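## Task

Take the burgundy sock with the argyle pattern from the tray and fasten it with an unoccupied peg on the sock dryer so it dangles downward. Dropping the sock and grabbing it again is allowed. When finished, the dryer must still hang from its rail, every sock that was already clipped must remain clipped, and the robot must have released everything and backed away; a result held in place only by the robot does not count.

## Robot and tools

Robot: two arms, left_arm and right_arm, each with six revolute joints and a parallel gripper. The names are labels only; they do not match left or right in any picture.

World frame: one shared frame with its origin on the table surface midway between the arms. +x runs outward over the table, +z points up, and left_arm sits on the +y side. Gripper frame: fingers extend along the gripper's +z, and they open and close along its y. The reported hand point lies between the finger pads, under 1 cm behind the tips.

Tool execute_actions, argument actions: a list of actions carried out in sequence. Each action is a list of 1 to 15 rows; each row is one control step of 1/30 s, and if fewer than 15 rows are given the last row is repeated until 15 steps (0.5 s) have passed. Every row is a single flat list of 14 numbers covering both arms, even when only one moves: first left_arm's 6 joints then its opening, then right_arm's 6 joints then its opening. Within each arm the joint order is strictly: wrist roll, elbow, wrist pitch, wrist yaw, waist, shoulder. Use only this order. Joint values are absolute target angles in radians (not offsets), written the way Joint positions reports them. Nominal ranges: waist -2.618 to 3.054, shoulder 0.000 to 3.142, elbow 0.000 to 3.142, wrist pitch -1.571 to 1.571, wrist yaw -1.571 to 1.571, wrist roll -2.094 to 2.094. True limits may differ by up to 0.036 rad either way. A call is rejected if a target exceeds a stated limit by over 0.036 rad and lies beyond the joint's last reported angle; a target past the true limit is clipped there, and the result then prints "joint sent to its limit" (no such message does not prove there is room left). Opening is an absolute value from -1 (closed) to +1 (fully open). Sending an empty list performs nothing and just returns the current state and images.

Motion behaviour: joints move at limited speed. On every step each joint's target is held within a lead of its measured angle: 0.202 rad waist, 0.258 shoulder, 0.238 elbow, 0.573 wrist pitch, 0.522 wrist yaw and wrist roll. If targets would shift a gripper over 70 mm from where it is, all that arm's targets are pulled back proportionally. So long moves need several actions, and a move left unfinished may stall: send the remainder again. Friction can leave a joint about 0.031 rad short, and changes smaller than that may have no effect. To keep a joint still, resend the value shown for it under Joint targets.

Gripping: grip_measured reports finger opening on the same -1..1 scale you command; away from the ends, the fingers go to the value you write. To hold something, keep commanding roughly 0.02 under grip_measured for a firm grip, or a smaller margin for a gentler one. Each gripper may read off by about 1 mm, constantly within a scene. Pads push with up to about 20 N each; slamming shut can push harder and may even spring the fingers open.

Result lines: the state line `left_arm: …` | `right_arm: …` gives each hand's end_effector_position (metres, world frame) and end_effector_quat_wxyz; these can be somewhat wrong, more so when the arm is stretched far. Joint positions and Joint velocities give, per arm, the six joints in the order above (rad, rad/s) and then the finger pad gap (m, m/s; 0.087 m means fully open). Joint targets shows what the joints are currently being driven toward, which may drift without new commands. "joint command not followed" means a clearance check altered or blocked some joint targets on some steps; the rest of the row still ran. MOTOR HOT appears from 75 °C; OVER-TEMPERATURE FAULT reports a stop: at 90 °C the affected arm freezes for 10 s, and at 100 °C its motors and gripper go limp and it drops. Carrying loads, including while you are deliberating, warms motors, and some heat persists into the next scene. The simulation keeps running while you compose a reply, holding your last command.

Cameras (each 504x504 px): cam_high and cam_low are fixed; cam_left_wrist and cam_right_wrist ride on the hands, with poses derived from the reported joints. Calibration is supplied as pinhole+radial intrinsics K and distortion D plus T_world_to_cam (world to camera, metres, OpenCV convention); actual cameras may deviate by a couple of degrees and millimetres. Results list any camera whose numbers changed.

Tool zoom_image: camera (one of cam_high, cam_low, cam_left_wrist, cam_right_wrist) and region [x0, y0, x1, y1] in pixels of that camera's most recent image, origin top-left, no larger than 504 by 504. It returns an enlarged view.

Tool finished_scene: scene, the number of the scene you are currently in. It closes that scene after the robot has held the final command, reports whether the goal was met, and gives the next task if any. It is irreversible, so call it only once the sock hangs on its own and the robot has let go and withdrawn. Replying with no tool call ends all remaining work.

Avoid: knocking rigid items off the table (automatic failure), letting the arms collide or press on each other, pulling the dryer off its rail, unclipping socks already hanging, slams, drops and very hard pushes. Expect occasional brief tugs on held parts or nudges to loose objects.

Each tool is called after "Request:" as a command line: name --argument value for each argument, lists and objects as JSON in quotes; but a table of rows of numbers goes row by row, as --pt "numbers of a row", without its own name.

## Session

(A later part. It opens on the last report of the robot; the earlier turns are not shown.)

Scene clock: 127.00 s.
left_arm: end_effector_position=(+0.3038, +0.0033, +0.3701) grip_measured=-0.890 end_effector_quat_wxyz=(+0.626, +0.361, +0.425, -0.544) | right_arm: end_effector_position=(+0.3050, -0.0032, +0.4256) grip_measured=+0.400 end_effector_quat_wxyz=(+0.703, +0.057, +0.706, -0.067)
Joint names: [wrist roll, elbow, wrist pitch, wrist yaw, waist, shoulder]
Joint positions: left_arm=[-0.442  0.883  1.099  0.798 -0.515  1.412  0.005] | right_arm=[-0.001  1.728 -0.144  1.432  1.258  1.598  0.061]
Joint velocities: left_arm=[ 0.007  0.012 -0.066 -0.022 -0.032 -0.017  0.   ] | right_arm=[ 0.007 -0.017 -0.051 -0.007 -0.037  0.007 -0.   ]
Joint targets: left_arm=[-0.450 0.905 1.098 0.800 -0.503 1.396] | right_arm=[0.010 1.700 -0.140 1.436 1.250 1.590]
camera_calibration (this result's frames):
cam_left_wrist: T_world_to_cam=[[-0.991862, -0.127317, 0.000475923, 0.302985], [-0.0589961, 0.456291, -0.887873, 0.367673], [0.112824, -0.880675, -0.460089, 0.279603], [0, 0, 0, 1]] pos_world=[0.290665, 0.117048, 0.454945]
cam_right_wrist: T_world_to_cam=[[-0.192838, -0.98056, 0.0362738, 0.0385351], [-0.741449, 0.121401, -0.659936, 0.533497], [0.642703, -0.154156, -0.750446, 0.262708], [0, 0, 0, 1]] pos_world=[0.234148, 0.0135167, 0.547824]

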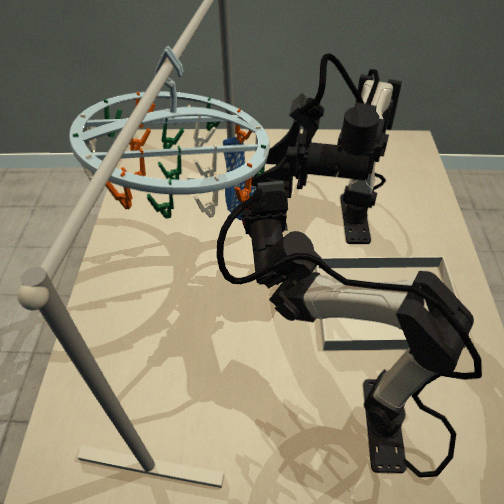

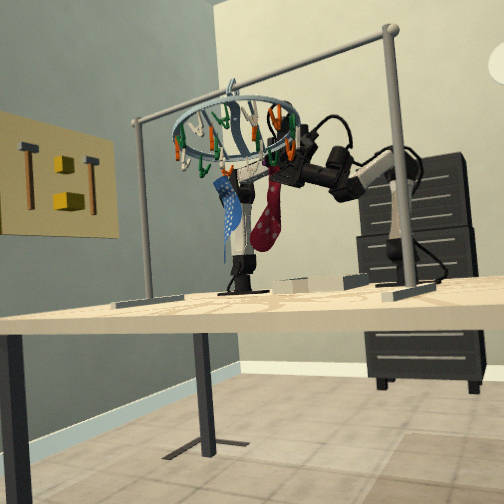

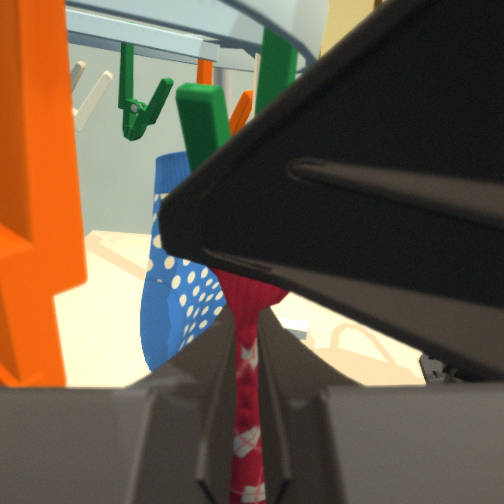

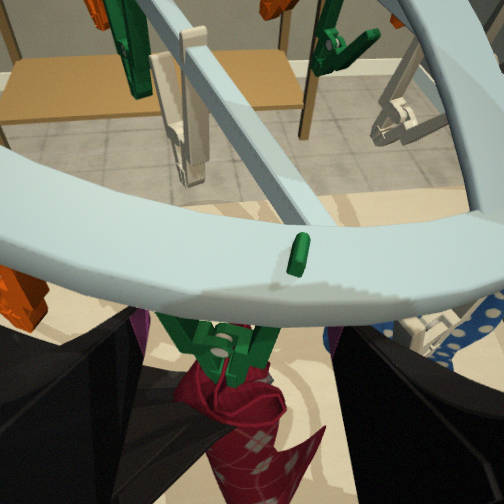

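Request:
execute_actions --actions '[[[-0.45,0.905,1.098,0.8,-0.503,1.396,-0.89,0.01,1.70,-0.14,1.436,1.25,1.59,0.4],[-0.45,0.905,1.098,0.8,-0.503,1.396,-0.86,0.01,1.70,-0.14,1.436,1.25,1.59,0.4],[-0.45,0.905,1.098,0.8,-0.503,1.396,-0.83,0.01,1.70,-0.14,1.436,1.25,1.59,0.4],[-0.45,0.905,1.098,0.8,-0.503,1.396,-0.8,0.01,1.70,-0.14,1.436,1.25,1.59,0.4],[-0.45,0.905,1.098,0.8,-0.503,1.396,-0.76,0.01,1.70,-0.14,1.436,1.25,1.59,0.4],[-0.45,0.905,1.098,0.8,-0.503,1.396,-0.72,0.01,1.70,-0.14,1.436,1.25,1.59,0.4],[-0.45,0.905,1.098,0.8,-0.503,1.396,-0.68,0.01,1.70,-0.14,1.436,1.25,1.59,0.4],[-0.45,0.905,1.098,0.8,-0.503,1.396,-0.64,0.01,1.70,-0.14,1.436,1.25,1.59,0.4],[-0.45,0.905,1.098,0.8,-0.503,1.396,-0.6,0.01,1.70,-0.14,1.436,1.25,1.59,0.4],[-0.45,0.905,1.098,0.8,-0.503,1.396,-0.55,0.01,1.70,-0.14,1.436,1.25,1.59,0.4],[-0.45,0.905,1.098,0.8,-0.503,1.396,-0.5,0.01,1.70,-0.14,1.436,1.25,1.59,0.4],[-0.45,0.905,1.098,0.8,-0.503,1.396,-0.45,0.01,1.70,-0.14,1.436,1.25,1.59,0.4],[-0.45,0.905,1.098,0.8,-0.503,1.396,-0.4,0.01,1.70,-0.14,1.436,1.25,1.59,0.4],[-0.45,0.905,1.098,0.8,-0.503,1.396,-0.35,0.01,1.70,-0.14,1.436,1.25,1.59,0.4],[-0.45,0.905,1.098,0.8,-0.503,1.396,-0.3,0.01,1.70,-0.14,1.436,1.25,1.59,0.4]],[[-0.45,0.905,1.098,0.8,-0.503,1.396,-0.3,0.01,1.70,-0.14,1.436,1.25,1.59,0.4]]]'

Scene clock: 130.80 s.
left_arm: end_effector_position=(+0.3038, +0.0033, +0.3701) grip_measured=-0.300 end_effector_quat_wxyz=(+0.626, +0.361, +0.425, -0.544) | right_arm: end_effector_position=(+0.3050, -0.0032, +0.4256) grip_measured=+0.400 end_effector_quat_wxyz=(+0.703, +0.057, +0.706, -0.067)
Joint names: [wrist roll, elbow, wrist pitch, wrist yaw, waist, shoulder]
Joint positions: left_arm=[-0.442  0.883  1.099  0.798 -0.515  1.412  0.031] | right_arm=[-0.001  1.728 -0.144  1.432  1.258  1.598  0.061]
Joint velocities: left_arm=[ 0.007 -0.007  0.095 -0.051 -0.012  0.002  0.001] | right_arm=[ 0.007  0.007 -0.037 -0.051 -0.012 -0.012 -0.   ]
Joint targets: left_arm=[-0.450 0.905 1.098 0.800 -0.503 1.396] | right_arm=[0.010 1.700 -0.140 1.436 1.250 1.590]
camera_calibration (this result's frames):
cam_left_wrist: T_world_to_cam=[[-0.991862, -0.127317, 0.000475923, 0.302985], [-0.0589961, 0.456291, -0.887873, 0.367673], [0.112824, -0.880675, -0.460089, 0.279603], [0, 0, 0, 1]] pos_world=[0.290665, 0.117048, 0.454945]
cam_right_wrist: T_world_to_cam=[[-0.192838, -0.98056, 0.0362738, 0.0385351], [-0.741449, 0.121401, -0.659936, 0.533497], [0.642703, -0.154156, -0.750446, 0.262708], [0, 0, 0, 1]] pos_world=[0.234148, 0.0135167, 0.547824]

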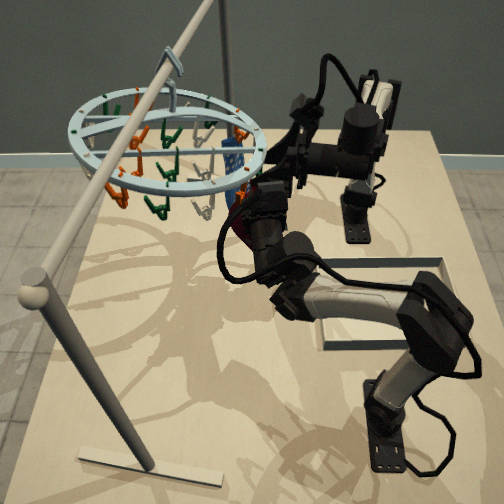

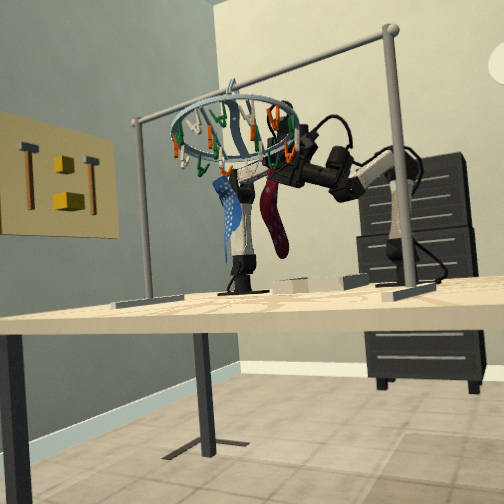

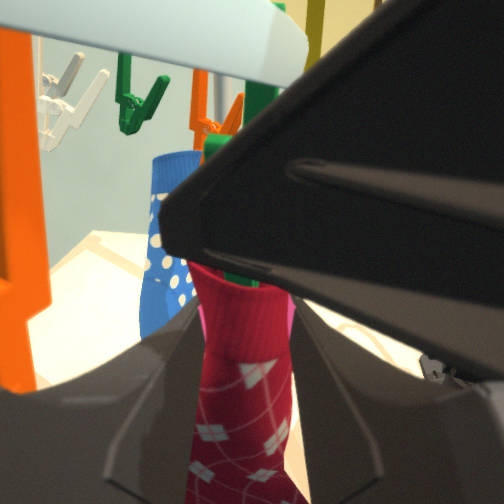

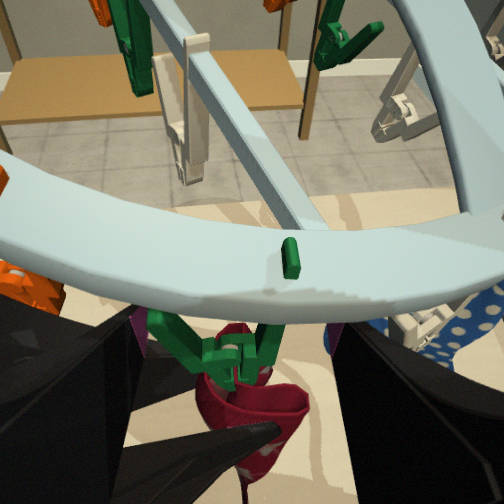

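Request:
execute_actions --actions '[[[-0.457,0.895,1.11,0.806,-0.496,1.395,-0.28,0.01,1.70,-0.14,1.445,1.26,1.59,0.45],[-0.464,0.885,1.122,0.812,-0.489,1.394,-0.26,0.01,1.70,-0.14,1.45,1.266,1.59,0.45],[-0.471,0.875,1.134,0.818,-0.482,1.393,-0.24,0.01,1.70,-0.14,1.455,1.272,1.59,0.45],[-0.478,0.865,1.146,0.824,-0.475,1.392,-0.22,0.01,1.70,-0.14,1.46,1.278,1.59,0.45],[-0.485,0.857,1.158,0.83,-0.468,1.391,-0.2,0.01,1.70,-0.14,1.465,1.284,1.59,0.45],[-0.492,0.849,1.17,0.836,-0.461,1.39,-0.2,0.01,1.70,-0.14,1.47,1.29,1.59,0.45],[-0.499,0.841,1.182,0.842,-0.454,1.389,-0.2,0.01,1.70,-0.14,1.475,1.295,1.59,0.45],[-0.506,0.833,1.194,0.848,-0.447,1.388,-0.2,0.01,1.70,-0.14,1.48,1.3,1.59,0.45],[-0.513,0.825,1.206,0.854,-0.44,1.387,-0.2,0.01,1.70,-0.14,1.485,1.305,1.59,0.45],[-0.52,0.817,1.218,0.86,-0.433,1.386,-0.2,0.01,1.70,-0.14,1.49,1.31,1.59,0.45],[-0.527,0.809,1.23,0.866,-0.426,1.385,-0.2,0.01,1.70,-0.14,1.495,1.315,1.59,0.45],[-0.534,0.801,1.242,0.872,-0.419,1.384,-0.2,0.01,1.70,-0.14,1.5,1.32,1.59,0.45],[-0.541,0.793,1.254,0.878,-0.412,1.383,-0.2,0.01,1.70,-0.14,1.505,1.325,1.59,0.45],[-0.548,0.785,1.266,0.884,-0.405,1.382,-0.2,0.01,1.70,-0.14,1.51,1.33,1.59,0.45],[-0.555,0.777,1.278,0.89,-0.398,1.381,-0.2,0.01,1.70,-0.14,1.515,1.335,1.59,0.45]],[[-0.562,0.769,1.29,0.896,-0.391,1.38,-0.2,0.01,1.70,-0.14,1.52,1.34,1.59,0.45],[-0.569,0.761,1.302,0.902,-0.384,1.378,-0.2,0.01,1.70,-0.14,1.525,1.345,1.59,0.45],[-0.576,0.753,1.314,0.908,-0.377,1.376,-0.2,0.01,1.70,-0.14,1.53,1.35,1.59,0.45],[-0.583,0.745,1.326,0.914,-0.37,1.374,-0.2,0.01,1.70,-0.14,1.535,1.355,1.59,0.45],[-0.59,0.737,1.338,0.92,-0.363,1.372,-0.2,0.01,1.70,-0.14,1.54,1.36,1.59,0.45],[-0.597,0.729,1.35,0.926,-0.356,1.37,-0.2,0.01,1.70,-0.14,1.545,1.365,1.59,0.45],[-0.604,0.721,1.362,0.932,-0.349,1.368,-0.2,0.01,1.70,-0.14,1.55,1.37,1.59,0.45],[-0.611,0.713,1.374,0.938,-0.342,1.366,-0.2,0.01,1.70,-0.14,1.555,1.375,1.59,0.45],[-0.618,0.705,1.386,0.944,-0.335,1.364,-0.2,0.01,1.70,-0.14,1.56,1.38,1.59,0.45],[-0.625,0.697,1.398,0.95,-0.328,1.362,-0.2,0.01,1.70,-0.14,1.565,1.385,1.59,0.45],[-0.632,0.689,1.41,0.956,-0.321,1.36,-0.2,0.01,1.70,-0.14,1.57,1.39,1.59,0.45],[-0.639,0.681,1.422,0.962,-0.314,1.358,-0.2,0.01,1.70,-0.14,1.57,1.395,1.59,0.45],[-0.646,0.673,1.434,0.968,-0.307,1.356,-0.2,0.01,1.70,-0.14,1.57,1.4,1.59,0.45],[-0.655,0.666,1.45,0.97,-0.307,1.355,-0.2,0.01,1.70,-0.14,1.57,1.4,1.59,0.45]]]'

Scene clock: 135.50 s.
left_arm: end_effector_position=(+0.3000, +0.0634, +0.3401) grip_measured=-0.200 end_effector_quat_wxyz=(+0.628, +0.358, +0.426, -0.544) | right_arm: end_effector_position=(+0.2621, +0.0092, +0.4259) grip_measured=+0.450 end_effector_quat_wxyz=(+0.704, +0.054, +0.705, -0.064)
Joint names: [wrist roll, elbow, wrist pitch, wrist yaw, waist, shoulder]
Joint positions: left_arm=[-0.622  0.688  1.395  0.947 -0.32   1.374  0.035] | right_arm=[-0.001  1.728 -0.144  1.556  1.39   1.598  0.063]
Joint velocities: left_arm=[-0.198 -0.159  0.271  0.139  0.09  -0.032 -0.002] | right_arm=[-0.022  0.002  0.007  0.037  0.081 -0.017 -0.001]
Joint targets: left_arm=[-0.655 0.666 1.450 0.970 -0.307 1.355] | right_arm=[0.010 1.700 -0.140 1.570 1.400 1.590]
camera_calibration (this result's frames):
cam_left_wrist: T_world_to_cam=[[-0.990961, -0.134112, 0.0031329, 0.306145], [-0.064043, 0.452439, -0.889493, 0.315681], [0.117874, -0.881654, -0.456938, 0.316654], [0, 0, 0, 1]] pos_world=[0.286269, 0.17741, 0.424528]
cam_right_wrist: T_world_to_cam=[[-0.184652, -0.98213, 0.0363769, 0.0402226], [-0.741306, 0.114882, -0.661262, 0.501048], [0.645266, -0.14907, -0.749273, 0.291141], [0, 0, 0, 1]] pos_world=[0.190993, 0.0253429, 0.548005]

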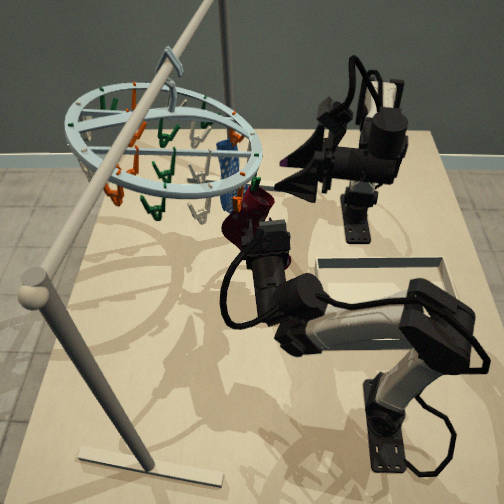

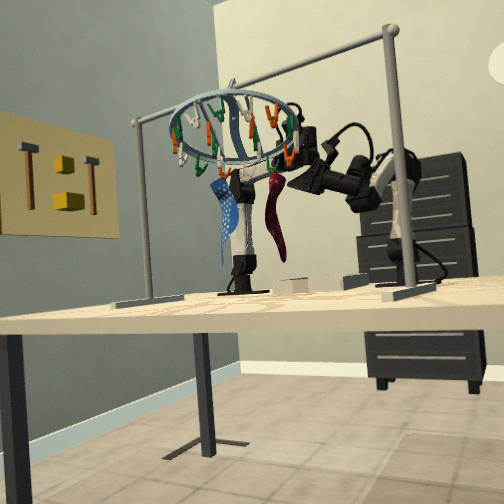

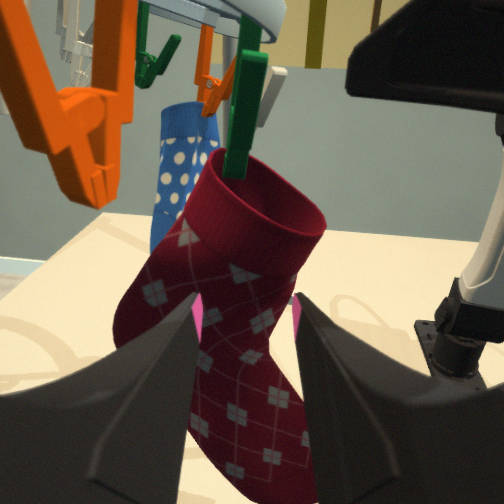

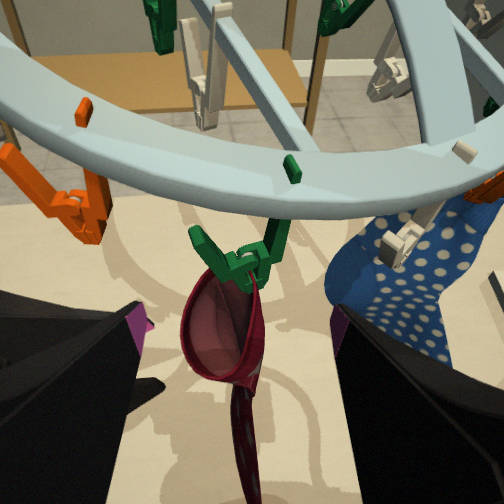

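Request:
execute_actions --actions '[[[-0.65,0.659,1.435,0.97,-0.3,1.34,-0.2,0.01,1.685,-0.14,1.57,1.41,1.575,0.45],[-0.645,0.652,1.42,0.97,-0.293,1.325,-0.2,0.01,1.67,-0.14,1.57,1.42,1.56,0.45],[-0.64,0.645,1.405,0.97,-0.286,1.31,-0.2,0.01,1.655,-0.14,1.57,1.43,1.545,0.45],[-0.635,0.638,1.39,0.97,-0.279,1.295,-0.2,0.01,1.64,-0.14,1.57,1.44,1.53,0.45],[-0.63,0.631,1.375,0.97,-0.272,1.28,-0.2,0.01,1.625,-0.14,1.57,1.45,1.515,0.45],[-0.625,0.624,1.36,0.97,-0.265,1.265,-0.2,0.01,1.61,-0.14,1.57,1.46,1.5,0.45],[-0.62,0.617,1.345,0.97,-0.258,1.25,-0.2,0.01,1.595,-0.14,1.57,1.47,1.485,0.45],[-0.615,0.61,1.33,0.97,-0.251,1.235,-0.2,0.01,1.58,-0.14,1.57,1.48,1.47,0.45],[-0.61,0.603,1.315,0.97,-0.244,1.22,-0.2,0.01,1.565,-0.14,1.57,1.49,1.455,0.45],[-0.605,0.596,1.3,0.97,-0.237,1.205,-0.2,0.01,1.55,-0.14,1.57,1.5,1.44,0.45],[-0.6,0.589,1.285,0.97,-0.23,1.19,-0.2,0.01,1.535,-0.14,1.57,1.51,1.425,0.45],[-0.595,0.582,1.27,0.97,-0.223,1.175,-0.2,0.01,1.52,-0.14,1.57,1.52,1.41,0.45],[-0.59,0.575,1.255,0.97,-0.216,1.16,-0.2,0.01,1.505,-0.14,1.57,1.53,1.395,0.45],[-0.585,0.568,1.24,0.97,-0.209,1.145,-0.2,0.01,1.49,-0.14,1.57,1.54,1.38,0.45],[-0.58,0.561,1.225,0.97,-0.202,1.13,-0.2,0.01,1.475,-0.14,1.57,1.55,1.365,0.45]],[[-0.575,0.554,1.21,0.97,-0.195,1.115,-0.2,0.01,1.46,-0.14,1.57,1.56,1.35,0.45],[-0.57,0.547,1.195,0.97,-0.188,1.1,-0.2,0.01,1.445,-0.14,1.57,1.57,1.335,0.45],[-0.565,0.54,1.18,0.97,-0.181,1.085,-0.2,0.01,1.43,-0.14,1.57,1.58,1.32,0.45],[-0.56,0.533,1.165,0.97,-0.174,1.07,-0.2,0.01,1.415,-0.14,1.57,1.59,1.305,0.45],[-0.555,0.526,1.15,0.97,-0.167,1.055,-0.2,0.01,1.4,-0.14,1.57,1.6,1.29,0.45],[-0.55,0.519,1.135,0.97,-0.16,1.04,-0.2,0.01,1.385,-0.14,1.57,1.6,1.275,0.45],[-0.545,0.512,1.12,0.97,-0.153,1.025,-0.2,0.01,1.37,-0.14,1.57,1.6,1.26,0.45],[-0.54,0.505,1.105,0.97,-0.146,1.01,-0.2,0.01,1.355,-0.14,1.57,1.6,1.245,0.45],[-0.535,0.498,1.09,0.97,-0.139,0.995,-0.2,0.01,1.34,-0.14,1.57,1.6,1.23,0.45],[-0.53,0.491,1.075,0.97,-0.132,0.98,-0.2,0.01,1.325,-0.14,1.57,1.6,1.215,0.45],[-0.525,0.484,1.06,0.97,-0.125,0.965,-0.2,0.01,1.31,-0.14,1.57,1.6,1.2,0.45],[-0.52,0.477,1.045,0.97,-0.118,0.95,-0.2,0.01,1.3,-0.14,1.57,1.6,1.19,0.45],[-0.515,0.47,1.03,0.97,-0.111,0.935,-0.2,0.01,1.3,-0.14,1.57,1.6,1.19,0.45],[-0.51,0.46,1.015,0.97,-0.105,0.92,-0.2,0.01,1.3,-0.14,1.57,1.6,1.19,0.45],[-0.5,0.45,1.0,0.97,-0.1,0.9,-0.2,0.01,1.3,-0.14,1.57,1.6,1.19,0.45]],[[-0.5,0.45,1.0,0.97,-0.1,0.9,-0.2,0.01,1.3,-0.14,1.57,1.6,1.19,0.45]]]'

Scene clock: 140.93 s.
left_arm: end_effector_position=(+0.2695, +0.1350, +0.3238) grip_measured=-0.200 end_effector_quat_wxyz=(+0.665, +0.319, +0.496, -0.458) | right_arm: end_effector_position=(+0.1990, -0.0559, +0.4092) grip_measured=+0.450 end_effector_quat_wxyz=(+0.707, -0.011, +0.707, +0.005)
Joint names: [wrist roll, elbow, wrist pitch, wrist yaw, waist, shoulder]
Joint positions: left_arm=[-0.509  0.467  1.008  0.965 -0.112  0.913  0.035] | right_arm=[-0.001  1.33  -0.141  1.568  1.593  1.196  0.063]
Joint velocities: left_arm=[ 0.022  0.017 -0.007 -0.051  0.017 -0.002 -0.001] | right_arm=[ 0.022 -0.017  0.051 -0.007  0.007  0.002 -0.   ]
Joint targets: left_arm=[-0.500 0.450 1.000 0.970 -0.100 0.900] | right_arm=[0.010 1.300 -0.140 1.570 1.600 1.190]
camera_calibration (this result's frames):
cam_left_wrist: T_world_to_cam=[[-0.933239, -0.358651, 0.0208333, 0.294659], [-0.205924, 0.486511, -0.849059, 0.287456], [0.29438, -0.796666, -0.527886, 0.339821], [0, 0, 0, 1]] pos_world=[0.234145, 0.236553, 0.417316]
cam_right_wrist: T_world_to_cam=[[0.00451061, -0.999576, 0.0287508, -0.070267], [-0.749641, -0.0224085, -0.661465, 0.444707], [0.661829, -0.0185692, -0.749425, 0.313717], [0, 0, 0, 1]] pos_world=[0.126061, -0.0544466, 0.531285]

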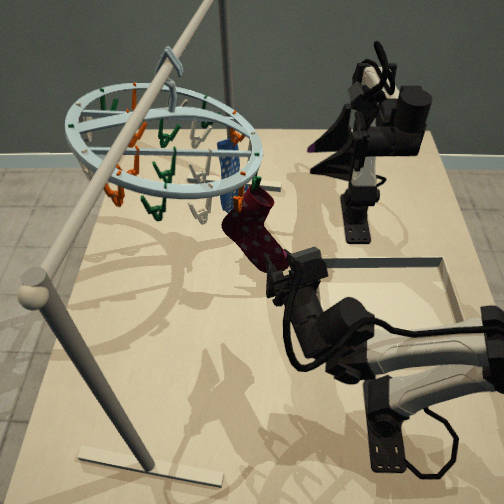

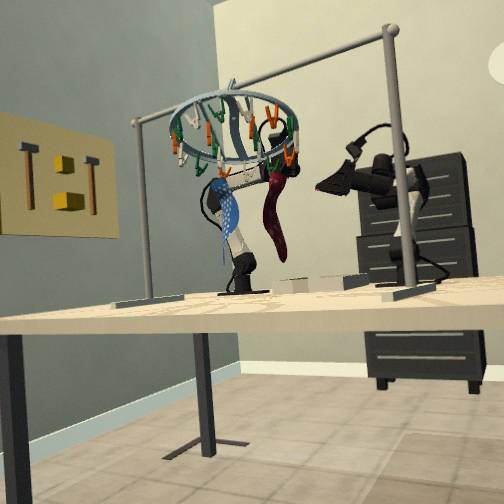

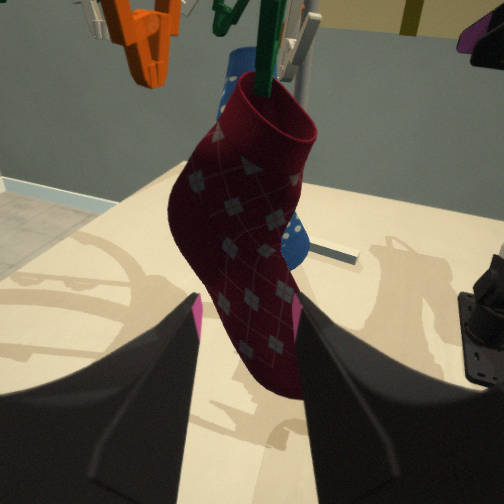

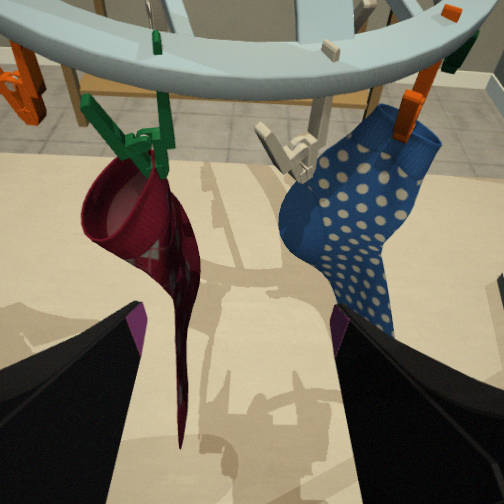

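Both socks are hanging from their pegs, the dryer is still on its rail, and both arms are clear.

Request:
finished_scene --scene 2

The scene is finished: the task was done.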